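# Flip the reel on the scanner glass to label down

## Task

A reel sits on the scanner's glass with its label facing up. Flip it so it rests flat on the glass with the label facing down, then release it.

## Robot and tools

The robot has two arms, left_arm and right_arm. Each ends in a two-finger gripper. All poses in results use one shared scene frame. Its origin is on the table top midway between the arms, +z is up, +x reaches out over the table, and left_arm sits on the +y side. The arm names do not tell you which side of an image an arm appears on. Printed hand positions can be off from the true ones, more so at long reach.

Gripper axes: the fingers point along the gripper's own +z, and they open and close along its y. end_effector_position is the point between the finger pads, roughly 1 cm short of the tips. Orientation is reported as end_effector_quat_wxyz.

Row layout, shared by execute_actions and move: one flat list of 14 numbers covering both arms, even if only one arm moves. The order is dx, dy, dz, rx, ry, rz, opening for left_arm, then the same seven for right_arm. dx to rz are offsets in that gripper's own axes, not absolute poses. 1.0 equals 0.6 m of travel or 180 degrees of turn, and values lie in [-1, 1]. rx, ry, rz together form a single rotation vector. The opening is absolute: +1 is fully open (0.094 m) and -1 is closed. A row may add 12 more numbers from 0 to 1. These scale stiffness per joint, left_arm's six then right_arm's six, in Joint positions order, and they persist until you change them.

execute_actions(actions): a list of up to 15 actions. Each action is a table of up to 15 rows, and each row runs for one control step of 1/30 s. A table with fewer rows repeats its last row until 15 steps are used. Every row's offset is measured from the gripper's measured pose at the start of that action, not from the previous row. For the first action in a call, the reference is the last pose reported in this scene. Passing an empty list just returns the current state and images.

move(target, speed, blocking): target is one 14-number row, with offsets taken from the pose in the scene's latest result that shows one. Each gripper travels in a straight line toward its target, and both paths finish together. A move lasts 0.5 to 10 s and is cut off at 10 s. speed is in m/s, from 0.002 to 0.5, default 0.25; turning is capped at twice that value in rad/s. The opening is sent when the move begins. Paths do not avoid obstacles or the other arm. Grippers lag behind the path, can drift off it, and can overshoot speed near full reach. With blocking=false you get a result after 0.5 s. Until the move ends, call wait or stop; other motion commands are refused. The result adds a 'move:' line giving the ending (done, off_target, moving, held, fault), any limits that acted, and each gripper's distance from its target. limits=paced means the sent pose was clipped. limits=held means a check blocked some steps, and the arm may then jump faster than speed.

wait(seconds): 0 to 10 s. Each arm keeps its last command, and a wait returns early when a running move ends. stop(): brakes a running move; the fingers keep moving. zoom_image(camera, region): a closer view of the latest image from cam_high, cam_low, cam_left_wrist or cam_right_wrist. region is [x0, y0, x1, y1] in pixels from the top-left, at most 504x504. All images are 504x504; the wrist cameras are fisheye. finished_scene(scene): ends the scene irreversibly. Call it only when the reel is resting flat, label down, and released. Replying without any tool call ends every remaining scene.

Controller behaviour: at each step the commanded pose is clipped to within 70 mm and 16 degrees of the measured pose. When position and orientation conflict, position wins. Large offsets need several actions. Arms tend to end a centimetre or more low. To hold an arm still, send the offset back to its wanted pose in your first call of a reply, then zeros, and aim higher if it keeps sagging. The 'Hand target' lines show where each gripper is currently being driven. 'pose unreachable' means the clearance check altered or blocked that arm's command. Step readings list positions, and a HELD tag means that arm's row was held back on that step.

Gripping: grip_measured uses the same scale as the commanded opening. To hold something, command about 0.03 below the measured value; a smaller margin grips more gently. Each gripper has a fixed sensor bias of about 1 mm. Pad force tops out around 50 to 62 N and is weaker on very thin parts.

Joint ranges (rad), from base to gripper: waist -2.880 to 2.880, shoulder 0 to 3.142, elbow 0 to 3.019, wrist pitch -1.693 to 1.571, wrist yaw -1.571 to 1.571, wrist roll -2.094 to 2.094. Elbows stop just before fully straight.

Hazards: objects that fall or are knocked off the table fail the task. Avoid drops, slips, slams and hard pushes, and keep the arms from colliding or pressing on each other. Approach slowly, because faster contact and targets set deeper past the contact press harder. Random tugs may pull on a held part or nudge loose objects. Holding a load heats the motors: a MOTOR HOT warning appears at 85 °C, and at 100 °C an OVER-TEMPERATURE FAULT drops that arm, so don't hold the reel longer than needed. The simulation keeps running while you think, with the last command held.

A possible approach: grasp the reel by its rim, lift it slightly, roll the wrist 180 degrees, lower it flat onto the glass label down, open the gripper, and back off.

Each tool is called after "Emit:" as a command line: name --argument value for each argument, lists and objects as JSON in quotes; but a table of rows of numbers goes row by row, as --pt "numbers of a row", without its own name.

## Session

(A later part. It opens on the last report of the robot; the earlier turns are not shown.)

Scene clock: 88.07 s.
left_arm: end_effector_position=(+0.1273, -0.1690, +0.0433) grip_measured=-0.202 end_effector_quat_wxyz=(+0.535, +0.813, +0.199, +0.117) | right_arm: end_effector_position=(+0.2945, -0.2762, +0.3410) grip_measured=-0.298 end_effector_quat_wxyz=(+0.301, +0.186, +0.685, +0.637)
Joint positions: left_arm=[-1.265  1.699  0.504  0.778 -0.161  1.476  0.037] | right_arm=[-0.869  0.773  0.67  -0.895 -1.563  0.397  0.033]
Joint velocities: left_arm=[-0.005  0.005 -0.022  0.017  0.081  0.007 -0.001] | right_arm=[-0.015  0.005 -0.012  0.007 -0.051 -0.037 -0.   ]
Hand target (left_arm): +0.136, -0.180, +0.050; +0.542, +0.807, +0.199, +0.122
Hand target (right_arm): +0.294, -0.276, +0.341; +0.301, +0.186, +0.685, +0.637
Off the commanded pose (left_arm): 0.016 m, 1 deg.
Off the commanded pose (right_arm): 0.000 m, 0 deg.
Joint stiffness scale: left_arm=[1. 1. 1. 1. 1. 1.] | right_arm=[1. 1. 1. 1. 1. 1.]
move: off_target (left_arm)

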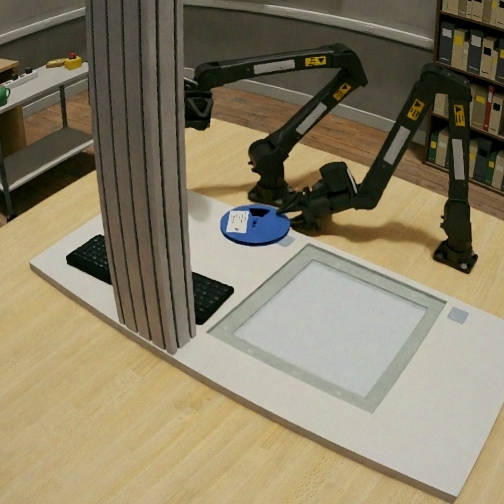

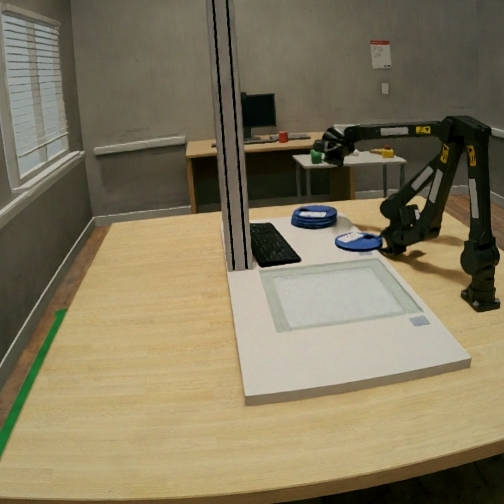

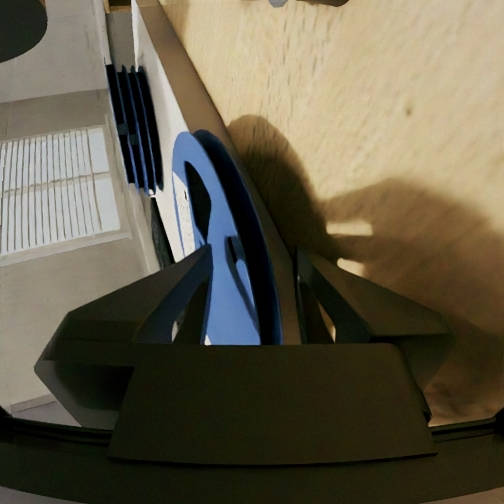

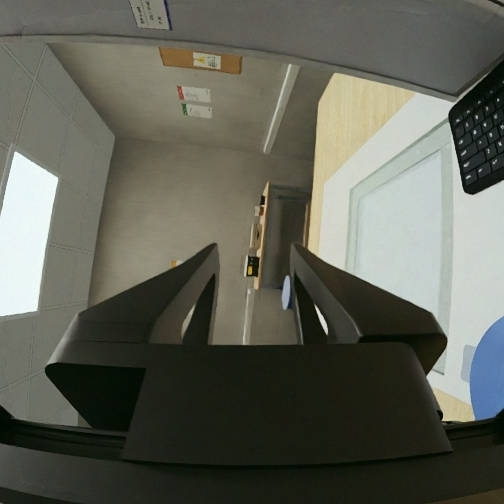

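Emit:
move --target '[0.03,0.035,0.06,0,0,0,-0.2,0,0,0,0,0,0,-0.3]' --speed 0.05

Emit:
move --target '[0,0.01,0,0,0,0,-0.85,0,0,0,0,0,0,-0.3]' --speed 0.05

Emit:
move --target '[0,0.25,-0.05,0,0,0,-0.85,0,0,0,0,0,0,-0.3]' --speed 0.1

Scene clock: 90.30 s.
left_arm: end_effector_position=(+0.1489, -0.1844, +0.0379) grip_measured=-0.202 end_effector_quat_wxyz=(+0.526, +0.820, +0.200, +0.107) | right_arm: end_effector_position=(+0.2945, -0.2762, +0.3410) grip_measured=-0.298 end_effector_quat_wxyz=(+0.301, +0.186, +0.685, +0.637)
Joint positions: left_arm=[-1.212  1.734  0.569  0.726 -0.098  1.486  0.037] | right_arm=[-0.869  0.773  0.67  -0.895 -1.563  0.397  0.033]
Joint velocities: left_arm=[-0.005 -0.005  0.007  0.002  0.022 -0.051 -0.   ] | right_arm=[ 0.005 -0.005 -0.012 -0.022 -0.066 -0.007 -0.   ]
Hand target (left_arm): +0.162, -0.197, +0.048; +0.535, +0.813, +0.198, +0.118
Hand target (right_arm): +0.294, -0.276, +0.341; +0.301, +0.186, +0.685, +0.637
Off the commanded pose (left_arm): 0.021 m, 2 deg.
Off the commanded pose (right_arm): 0.000 m, 0 deg.
Joint stiffness scale: left_arm=[1. 1. 1. 1. 1. 1.] | right_arm=[1. 1. 1. 1. 1. 1.]
move: off_target (left_arm)

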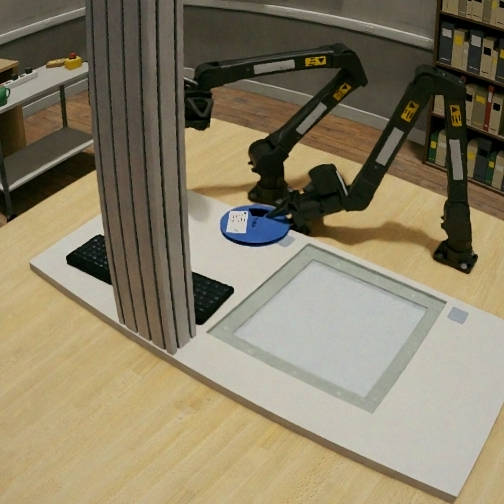

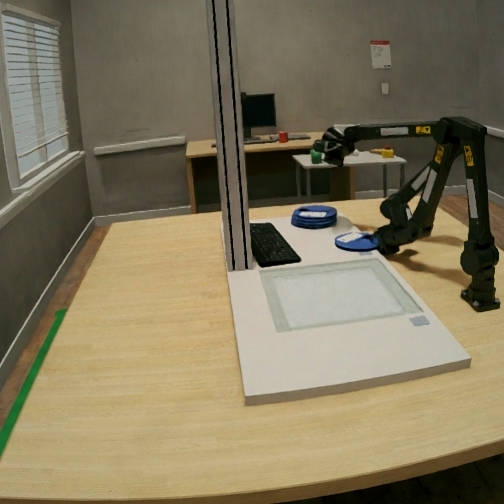

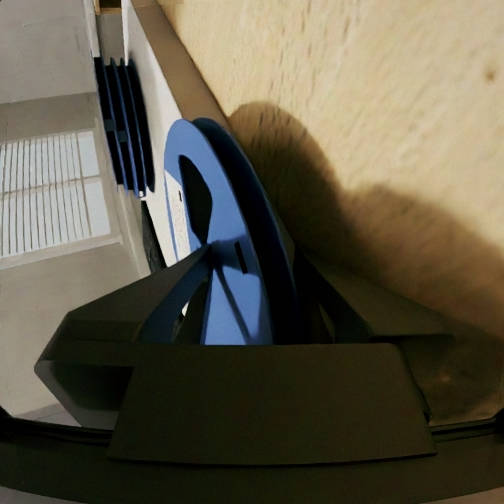

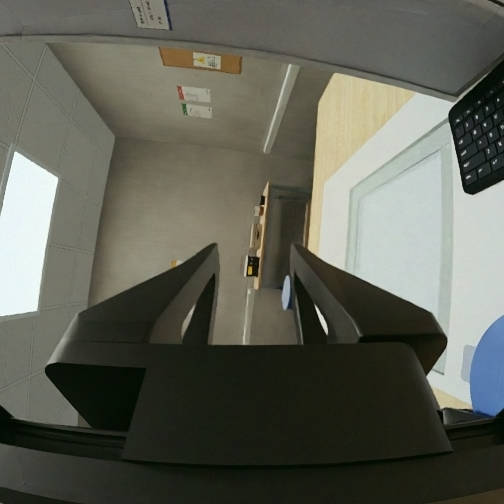

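Scene clock: 91.00 s.
left_arm: end_effector_position=(+0.1515, -0.2019, +0.0874) grip_measured=-0.784 end_effector_quat_wxyz=(+0.576, +0.787, +0.188, +0.113) | right_arm: end_effector_position=(+0.2945, -0.2762, +0.3410) grip_measured=-0.298 end_effector_quat_wxyz=(+0.301, +0.186, +0.685, +0.637)
Joint positions: left_arm=[-1.218  1.67   0.592  0.761 -0.097  1.499  0.01 ] | right_arm=[-0.869  0.773  0.67  -0.895 -1.563  0.397  0.033]
Joint velocities: left_arm=[-0.015 -0.005 -0.007  0.012 -0.007  0.081  0.   ] | right_arm=[-0.005 -0.005 -0.007 -0.002  0.051 -0.022 -0.   ]
Hand target (left_arm): +0.149, -0.184, +0.046; +0.527, +0.819, +0.200, +0.107
Hand target (right_arm): +0.294, -0.276, +0.341; +0.301, +0.186, +0.685, +0.637
Off the commanded pose (left_arm): 0.047 m, 7 deg.
Off the commanded pose (right_arm): 0.000 m, 0 deg.
Joint stiffness scale: left_arm=[1. 1. 1. 1. 1. 1.] | right_arm=[1. 1. 1. 1. 1. 1.]
move: off_target (left_arm)

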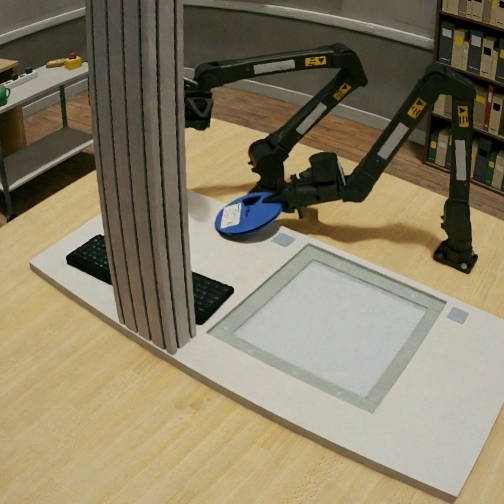

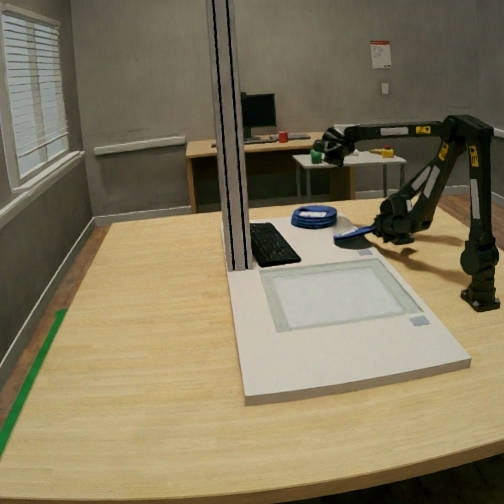

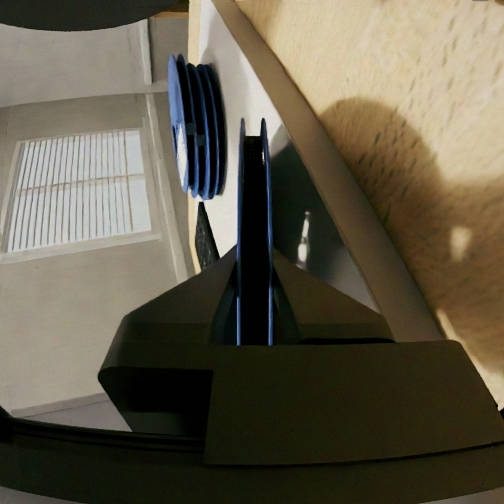

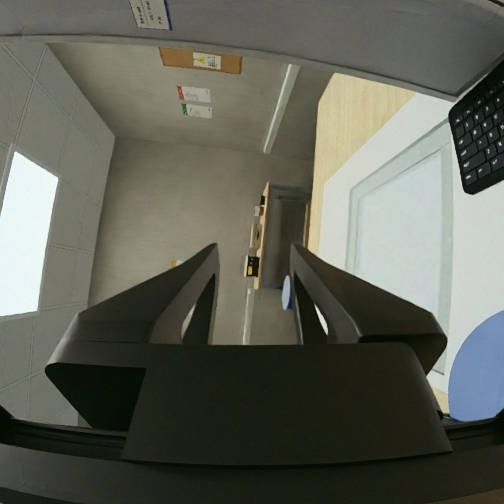

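Scene clock: 92.93 s.
left_arm: end_effector_position=(+0.1511, -0.1995, +0.1963) grip_measured=-0.792 end_effector_quat_wxyz=(+0.542, +0.812, +0.189, +0.106) | right_arm: end_effector_position=(+0.2945, -0.2762, +0.3410) grip_measured=-0.298 end_effector_quat_wxyz=(+0.301, +0.186, +0.685, +0.637)
Joint positions: left_arm=[-1.213  1.341  0.719  0.221 -0.083  1.5    0.01 ] | right_arm=[-0.869  0.773  0.67  -0.895 -1.563  0.397  0.033]
Joint velocities: left_arm=[ 0.005  0.005  0.002 -0.012 -0.007  0.051  0.001] | right_arm=[-0.005 -0.005 -0.012 -0.002  0.037 -0.022  0.   ]
Hand target (left_arm): +0.163, -0.214, +0.242; +0.576, +0.787, +0.188, +0.114
Hand target (right_arm): +0.294, -0.276, +0.341; +0.301, +0.186, +0.685, +0.637
Off the commanded pose (left_arm): 0.048 m, 5 deg.
Off the commanded pose (right_arm): 0.000 m, 0 deg.
Joint stiffness scale: left_arm=[1. 1. 1. 1. 1. 1.] | right_arm=[1. 1. 1. 1. 1. 1.]
move: off_target (left_arm)

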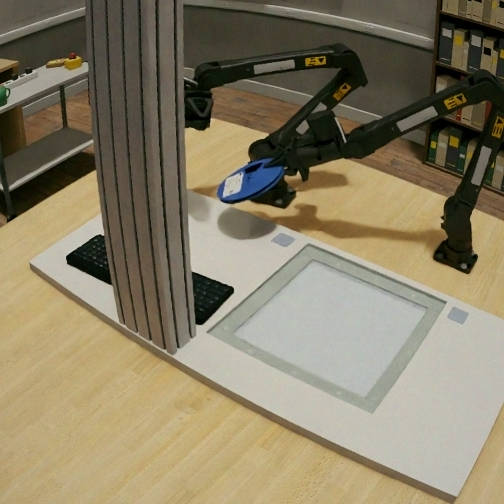

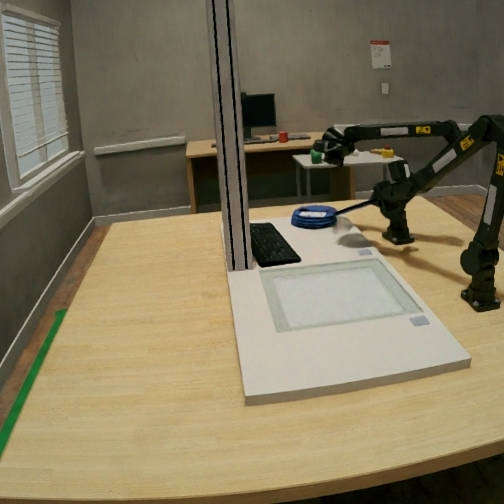

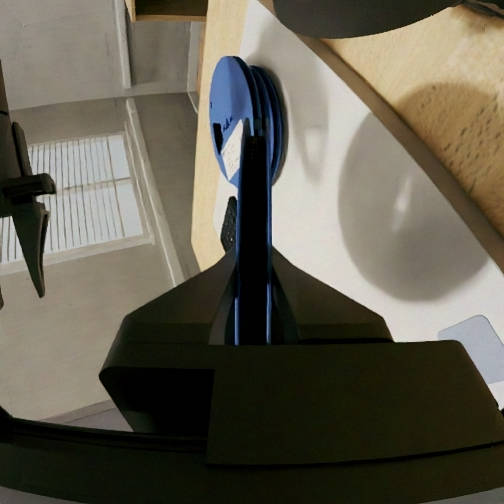

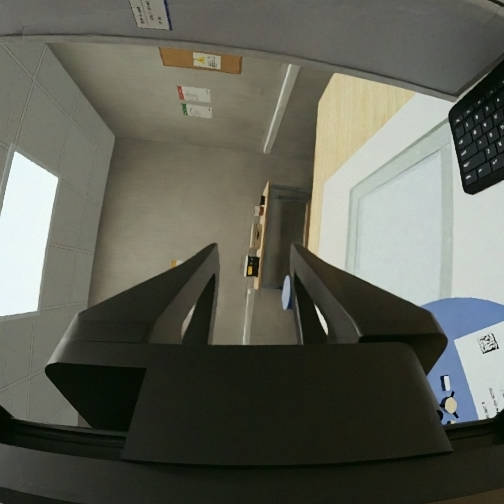

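Emit:
move --target '[0.655,-0.03,-0.45,0,0.255,-0.108,-0.85,0,0,0,0,0,0,-0.3]' --speed 0.2

Emit:
move --target '[0,0,0,0,0,-0.5,-0.85,0,0,0,0,0,0,-0.3]' --speed 0.4

Emit:
move --target '[0,0,0,0,0,-0.5,-0.85,0,0,0,0,0,0,-0.3]' --speed 0.4

Scene clock: 96.77 s.
left_arm: end_effector_position=(+0.3836, +0.2049, +0.2380) grip_measured=-0.792 end_effector_quat_wxyz=(+0.415, +0.675, +0.529, +0.306) | right_arm: end_effector_position=(+0.2945, -0.2762, +0.3410) grip_measured=-0.298 end_effector_quat_wxyz=(+0.301, +0.186, +0.685, +0.637)
Joint positions: left_arm=[-0.185  0.941  0.613 -0.161  0.052  1.57   0.01 ] | right_arm=[-0.869  0.773  0.67  -0.895 -1.563  0.397  0.033]
Joint velocities: left_arm=[-0.005 -0.015  0.007 -0.002 -0.022  0.051 -0.   ] | right_arm=[-0.005 -0.005 -0.007 -0.002  0.022  0.022  0.001]
Hand target (left_arm): +0.400, +0.203, +0.283; +0.438, +0.663, +0.509, +0.331
Hand target (right_arm): +0.294, -0.276, +0.341; +0.301, +0.186, +0.685, +0.637
Off the commanded pose (left_arm): 0.039 m, 4 deg.
Off the commanded pose (right_arm): 0.000 m, 0 deg.
Joint stiffness scale: left_arm=[1. 1. 1. 1. 1. 1.] | right_arm=[1. 1. 1. 1. 1. 1.]
move: off_target (left_arm)

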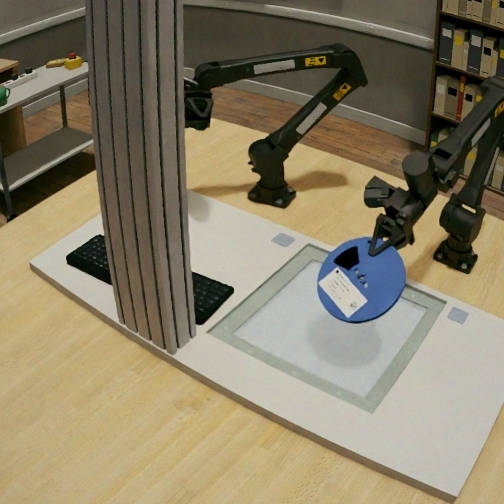

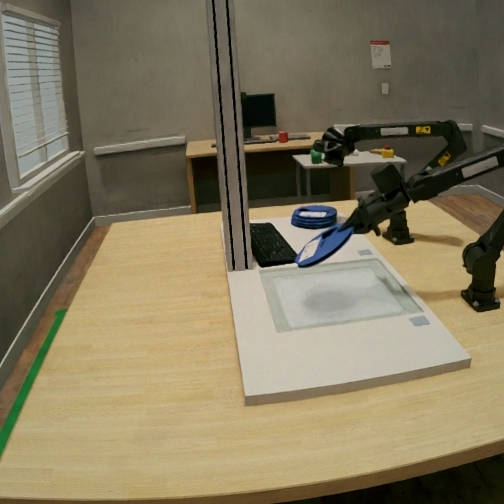

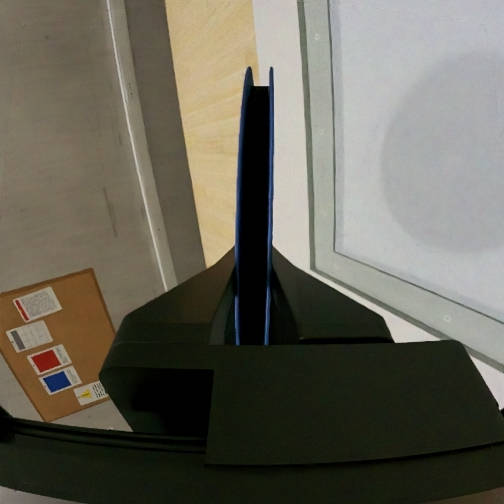

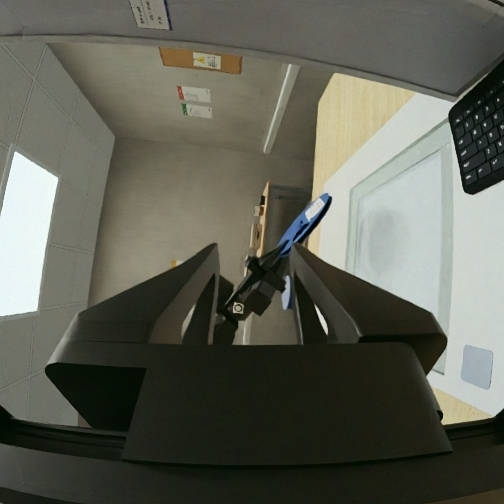

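Scene clock: 99.40 s.
left_arm: end_effector_position=(+0.3820, +0.2048, +0.2346) grip_measured=-0.793 end_effector_quat_wxyz=(+0.507, +0.112, +0.851, -0.073) | right_arm: end_effector_position=(+0.2945, -0.2762, +0.3410) grip_measured=-0.298 end_effector_quat_wxyz=(+0.301, +0.186, +0.685, +0.637)
Joint positions: left_arm=[-0.185  0.941  0.608 -0.163  0.054  0.018  0.01 ] | right_arm=[-0.869  0.773  0.67  -0.895 -1.563  0.397  0.033]
Joint velocities: left_arm=[ 0.005  0.005  0.007 -0.007  0.051 -0.007 -0.001] | right_arm=[-0.015 -0.015  0.007 -0.002 -0.022  0.007  0.001]
Hand target (left_arm): +0.384, +0.205, +0.238; +0.510, +0.103, +0.851, -0.077
Hand target (right_arm): +0.294, -0.276, +0.341; +0.301, +0.186, +0.685, +0.637
Off the commanded pose (left_arm): 0.004 m, 1 deg.
Off the commanded pose (right_arm): 0.000 m, 0 deg.
Joint stiffness scale: left_arm=[1. 1. 1. 1. 1. 1.] | right_arm=[1. 1. 1. 1. 1. 1.]
move: done

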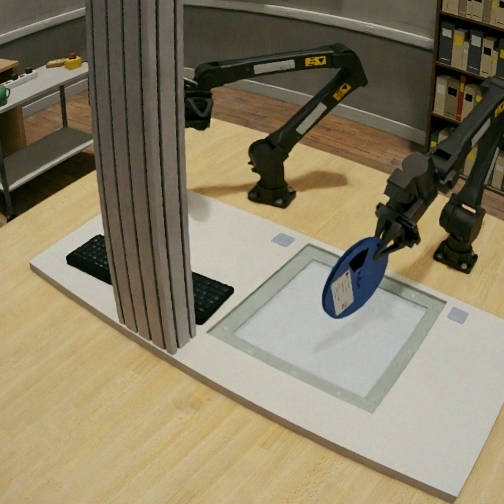

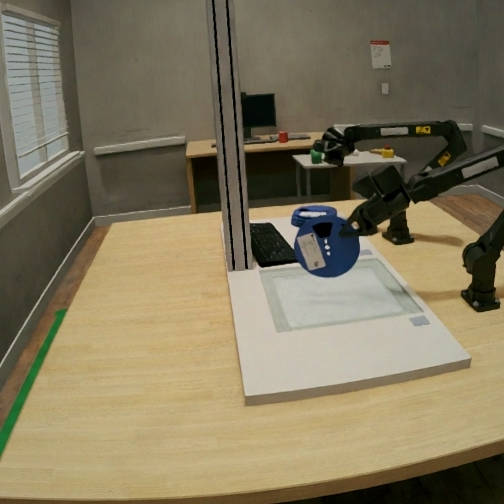

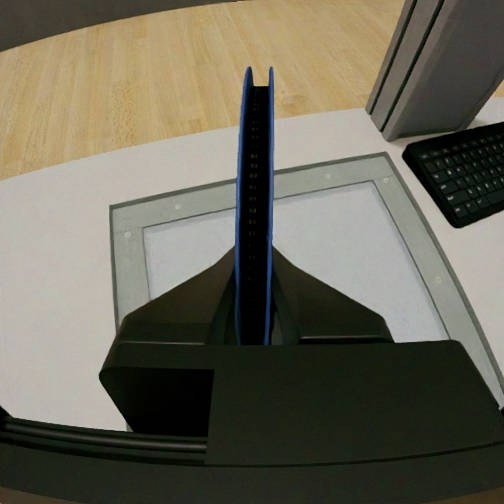

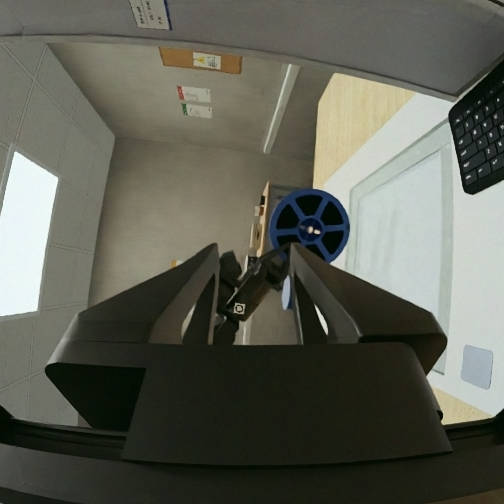

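Scene clock: 102.03 s.
left_arm: end_effector_position=(+0.3808, +0.2047, +0.2318) grip_measured=-0.794 end_effector_quat_wxyz=(+0.309, -0.516, +0.688, -0.406) | right_arm: end_effector_position=(+0.2945, -0.2762, +0.3410) grip_measured=-0.298 end_effector_quat_wxyz=(+0.301, +0.186, +0.685, +0.637)
Joint positions: left_arm=[-0.185  0.941  0.603 -0.164  0.056 -1.532  0.01 ] | right_arm=[-0.869  0.773  0.67  -0.895 -1.563  0.397  0.033]
Joint velocities: left_arm=[-0.005 -0.005  0.012 -0.027  0.022 -0.051 -0.   ] | right_arm=[-0.005 -0.005 -0.002 -0.002 -0.051 -0.007 -0.   ]
Hand target (left_arm): +0.382, +0.205, +0.235; +0.307, -0.523, +0.682, -0.410
Hand target (right_arm): +0.294, -0.276, +0.341; +0.301, +0.186, +0.685, +0.637
Off the commanded pose (left_arm): 0.003 m, 1 deg.
Off the commanded pose (right_arm): 0.000 m, 0 deg.
Joint stiffness scale: left_arm=[1. 1. 1. 1. 1. 1.] | right_arm=[1. 1. 1. 1. 1. 1.]
move: done

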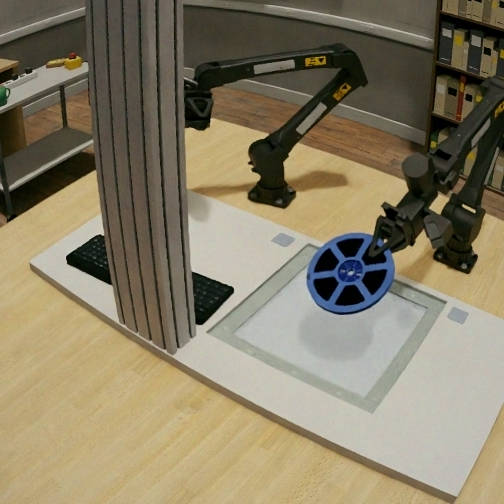

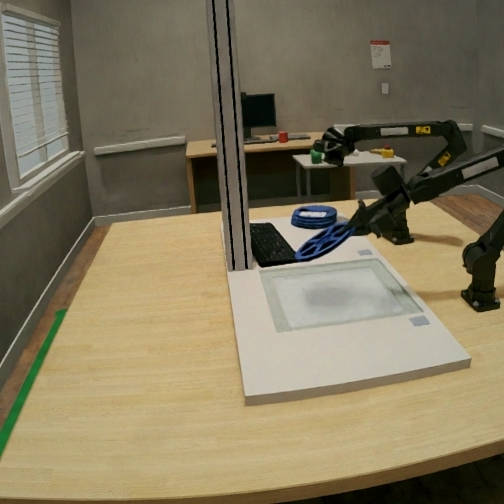

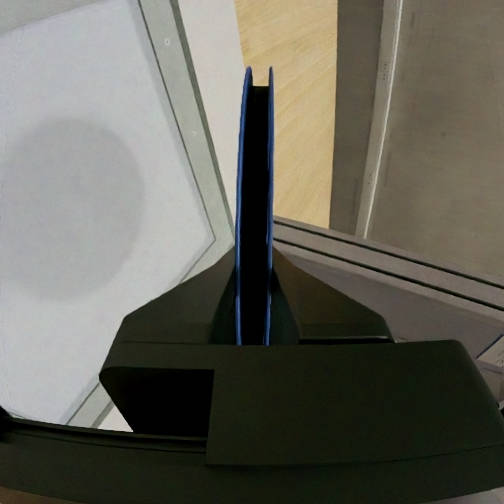

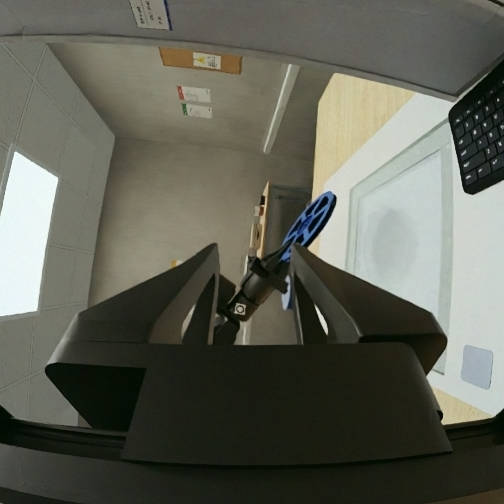

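Emit:
move --target '[0,0.22,0.09,0.07,0,0,-0.85,0,0,0,0,0,0,-0.3]' --speed 0.08

Emit:
move --target '[0,0.03,0,0,0,0,-0.45,0,0,0,0,0,0,-0.3]' --speed 0.03

Emit:
move --target '[0,0,-0.1,0,0,0,-0.45,0,0,0,0,0,0,-0.3]' --speed 0.05

Scene clock: 105.37 s.
left_arm: end_effector_position=(+0.3649, +0.2068, +0.0835) grip_measured=-0.794 end_effector_quat_wxyz=(+0.357, -0.477, +0.648, -0.474) | right_arm: end_effector_position=(+0.2945, -0.2762, +0.3410) grip_measured=-0.298 end_effector_quat_wxyz=(+0.301, +0.186, +0.685, +0.637)
Joint positions: left_arm=[-0.177  1.456  0.241  0.914  0.082 -1.535  0.01 ] | right_arm=[-0.869  0.773  0.67  -0.895 -1.563  0.397  0.033]
Joint velocities: left_arm=[ 0.005 -0.005 -0.012  0.007 -0.081  0.007  0.001] | right_arm=[-0.005 -0.024  0.007  0.002  0.022  0.051  0.   ]
Hand target (left_arm): +0.366, +0.211, +0.087; +0.364, -0.478, +0.640, -0.479
Hand target (right_arm): +0.294, -0.276, +0.341; +0.301, +0.186, +0.685, +0.637
Off the commanded pose (left_arm): 0.007 m, 1 deg.
Off the commanded pose (right_arm): 0.000 m, 0 deg.
Joint stiffness scale: left_arm=[1. 1. 1. 1. 1. 1.] | right_arm=[1. 1. 1. 1. 1. 1.]
move: done

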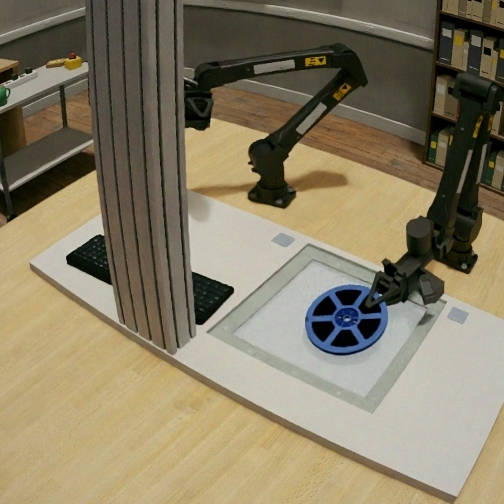

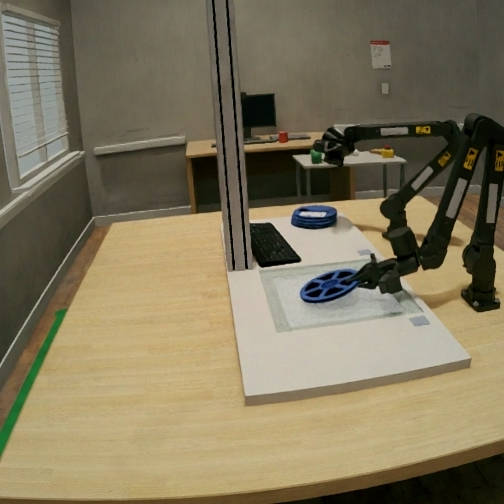

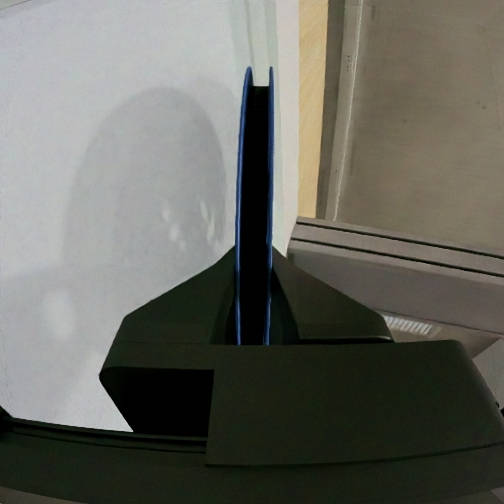

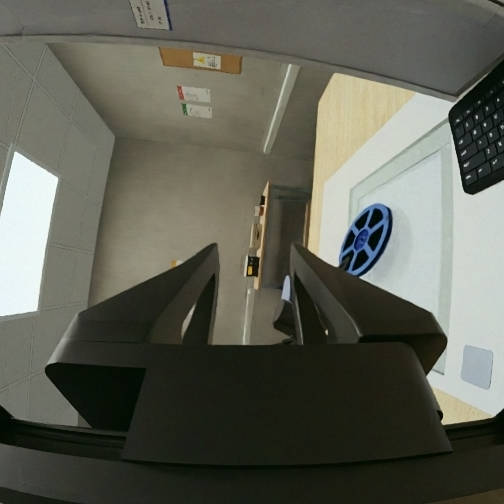

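Scene clock: 106.27 s.
left_arm: end_effector_position=(+0.3592, +0.2079, +0.0615) grip_measured=-0.452 end_effector_quat_wxyz=(+0.351, -0.482, +0.653, -0.468) | right_arm: end_effector_position=(+0.2945, -0.2762, +0.3410) grip_measured=-0.298 end_effector_quat_wxyz=(+0.301, +0.186, +0.685, +0.637)
Joint positions: left_arm=[-0.177  1.554  0.225  1.007  0.083 -1.535  0.026] | right_arm=[-0.869  0.773  0.67  -0.895 -1.563  0.397  0.033]
Joint velocities: left_arm=[ 0.005 -0.015 -0.012 -0.007 -0.051 -0.007 -0.001] | right_arm=[ 0.005 -0.005  0.022  0.002 -0.051 -0.022 -0.001]
Hand target (left_arm): +0.360, +0.209, +0.066; +0.357, -0.478, +0.648, -0.474
Hand target (right_arm): +0.294, -0.276, +0.341; +0.301, +0.186, +0.685, +0.637
Off the commanded pose (left_arm): 0.005 m, 1 deg.
Off the commanded pose (right_arm): 0.000 m, 0 deg.
Joint stiffness scale: left_arm=[1. 1. 1. 1. 1. 1.] | right_arm=[1. 1. 1. 1. 1. 1.]
move: done

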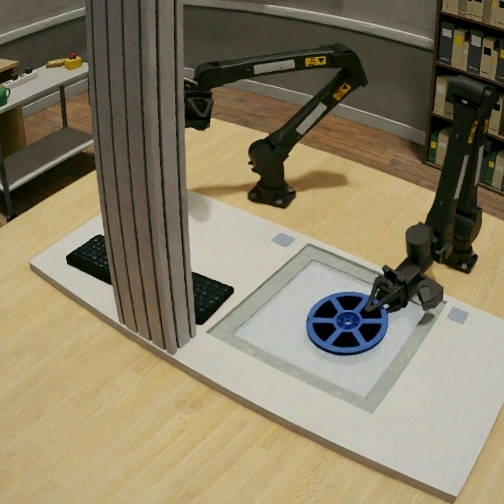

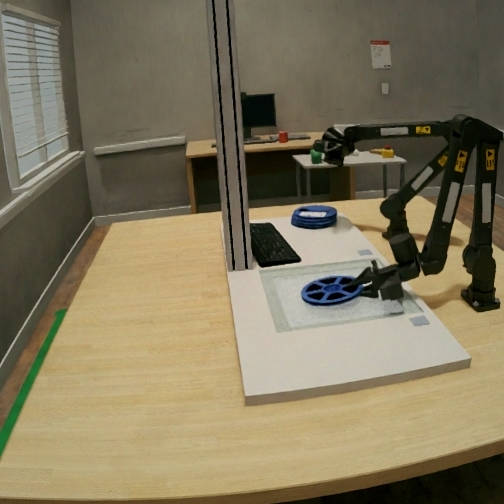

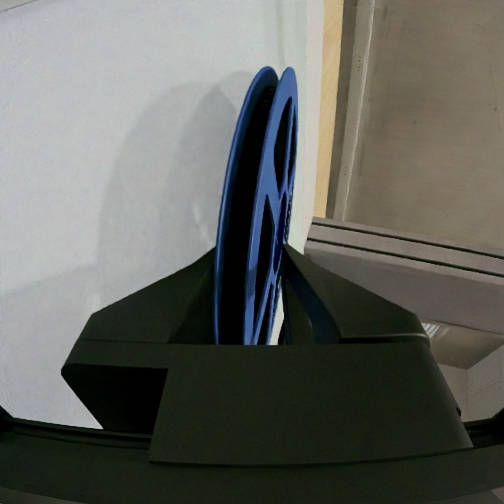

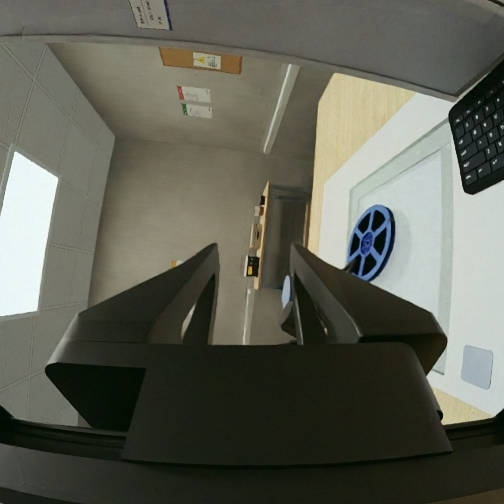

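Scene clock: 107.77 s.
left_arm: end_effector_position=(+0.3044, +0.2205, +0.0807) grip_measured=-0.452 end_effector_quat_wxyz=(+0.346, -0.482, +0.654, -0.469) | right_arm: end_effector_position=(+0.2945, -0.2762, +0.3410) grip_measured=-0.298 end_effector_quat_wxyz=(+0.301, +0.186, +0.685, +0.637)
Joint positions: left_arm=[-0.164  1.262  0.088  0.846  0.104 -1.535  0.026] | right_arm=[-0.869  0.773  0.67  -0.895 -1.563  0.397  0.033]
Joint velocities: left_arm=[-0.005 -0.015  0.012 -0.042  0.051  0.022 -0.001] | right_arm=[ 0.005  0.005 -0.002 -0.002  0.022  0.022  0.   ]
Hand target (left_arm): +0.305, +0.224, +0.083; +0.351, -0.481, +0.653, -0.468
Hand target (right_arm): +0.294, -0.276, +0.341; +0.301, +0.186, +0.685, +0.637
Off the commanded pose (left_arm): 0.004 m, 1 deg.
Off the commanded pose (right_arm): 0.000 m, 0 deg.
Joint stiffness scale: left_arm=[1. 1. 1. 1. 1. 1.] | right_arm=[1. 1. 1. 1. 1. 1.]
move: done

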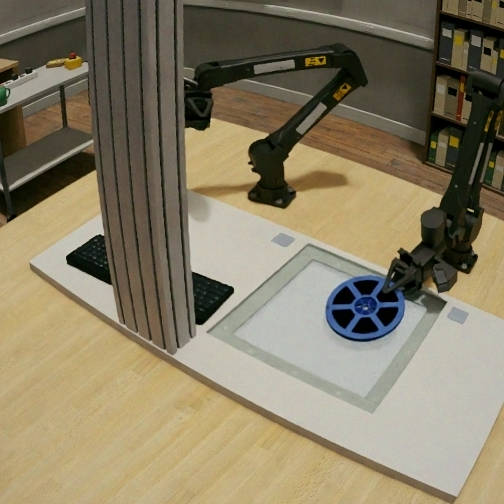

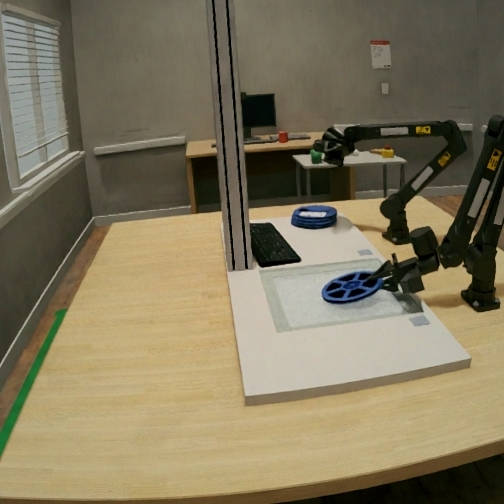

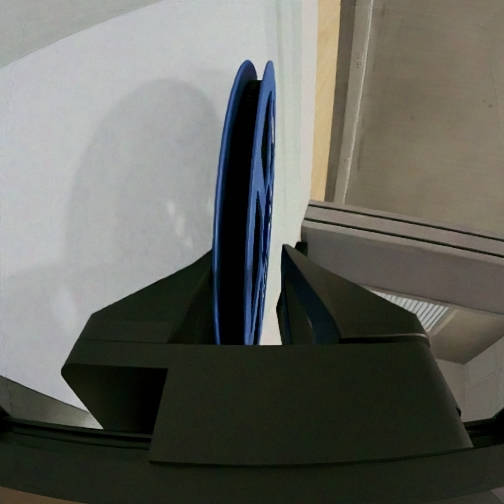

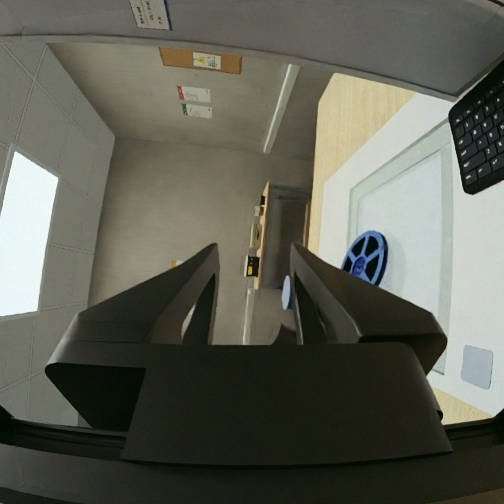

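Dragged along. Go forward, steepen, open wide, then retract fast.

Emit:
move --target '[0,-0.02,0.12,-0.2,0,0,0.2,0,0,0,0,0,0,-0.3]' --speed 0.06

Emit:
move --target '[0,0.03,-0.1,0,0,0,0.2,0,0,0,0,0,0,-0.3]' --speed 0.3

Scene clock: 113.77 s.
left_arm: end_effector_position=(+0.3606, +0.2066, +0.0627) grip_measured=+0.198 end_effector_quat_wxyz=(+0.179, -0.576, +0.760, -0.243) | right_arm: end_effector_position=(+0.2945, -0.2762, +0.3410) grip_measured=-0.298 end_effector_quat_wxyz=(+0.301, +0.186, +0.685, +0.637)
Joint positions: left_arm=[-0.2    1.28   0.571 -0.249  0.035 -1.535  0.056] | right_arm=[-0.869  0.773  0.67  -0.895 -1.563  0.397  0.033]
Joint velocities: left_arm=[ 0.005 -0.015 -0.012  0.002 -0.007  0.037 -0.   ] | right_arm=[ 0.005 -0.015  0.002 -0.007 -0.022 -0.007 -0.002]
Hand target (left_arm): +0.373, +0.199, +0.068; +0.181, -0.567, +0.766, -0.244
Hand target (right_arm): +0.294, -0.276, +0.341; +0.301, +0.186, +0.685, +0.637
Off the commanded pose (left_arm): 0.016 m, 1 deg.
Off the commanded pose (right_arm): 0.000 m, 0 deg.
Joint stiffness scale: left_arm=[1. 1. 1. 1. 1. 1.] | right_arm=[1. 1. 1. 1. 1. 1.]
move: off_target (left_arm)

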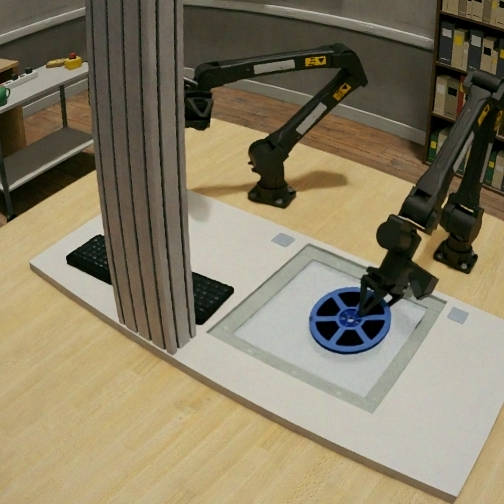

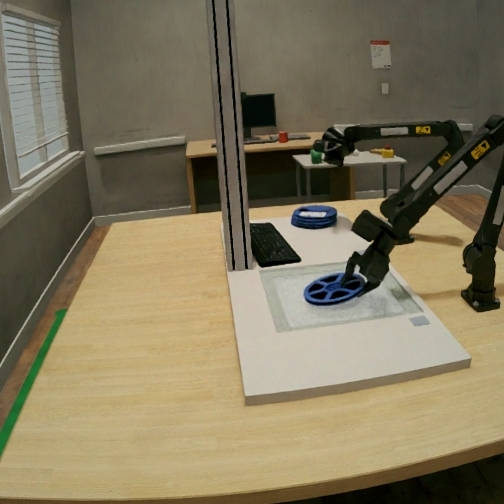

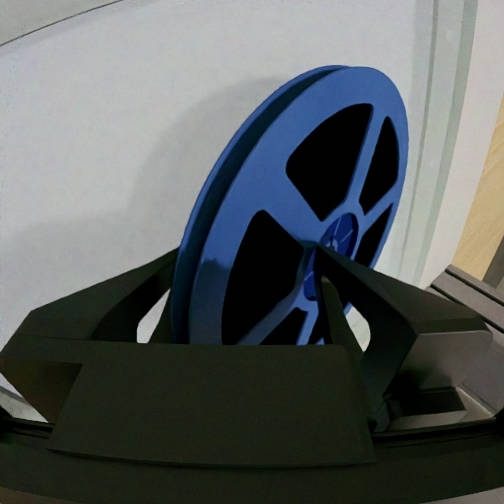

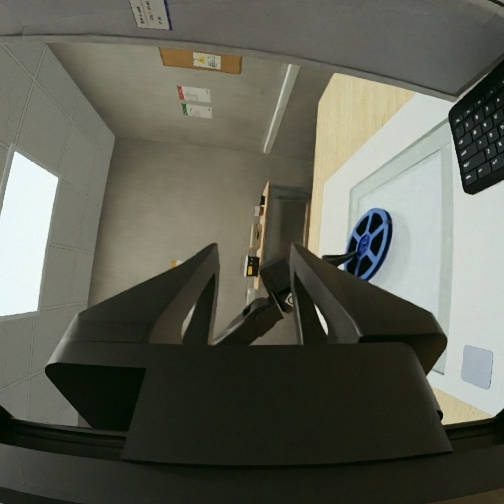

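Scene clock: 114.60 s.
left_arm: end_effector_position=(+0.3147, +0.2166, +0.1070) grip_measured=+0.198 end_effector_quat_wxyz=(+0.182, -0.574, +0.758, -0.249) | right_arm: end_effector_position=(+0.2945, -0.2762, +0.3410) grip_measured=-0.298 end_effector_quat_wxyz=(+0.301, +0.186, +0.685, +0.637)
Joint positions: left_arm=[-0.2    1.025  0.524 -0.443  0.038 -1.535  0.056] | right_arm=[-0.869  0.773  0.67  -0.895 -1.563  0.397  0.033]
Joint velocities: left_arm=[-0.005  0.015 -0.017 -0.017 -0.022 -0.007  0.001] | right_arm=[-0.015 -0.005  0.002 -0.007 -0.022  0.022  0.   ]
Hand target (left_arm): +0.313, +0.220, +0.103; +0.179, -0.576, +0.760, -0.243
Hand target (right_arm): +0.294, -0.276, +0.341; +0.301, +0.186, +0.685, +0.637
Off the commanded pose (left_arm): 0.007 m, 1 deg.
Off the commanded pose (right_arm): 0.000 m, 0 deg.
Joint stiffness scale: left_arm=[1. 1. 1. 1. 1. 1.] | right_arm=[1. 1. 1. 1. 1. 1.]
move: done

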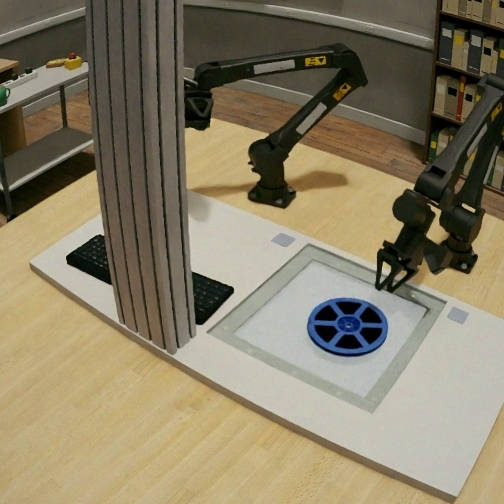

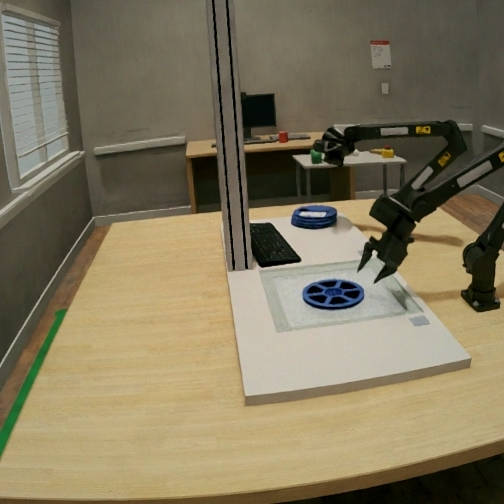

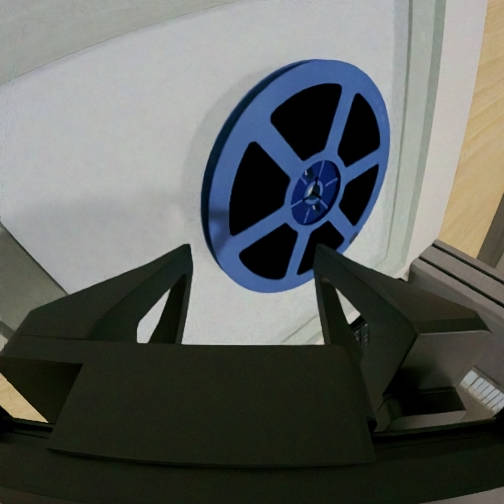

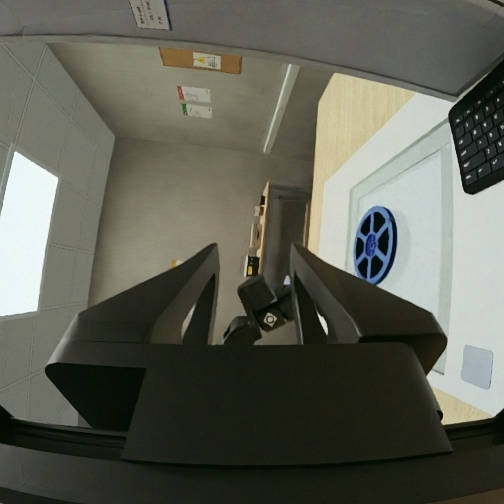

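Emit:
finished_scene --scene 1

The scene is finished: the task was done.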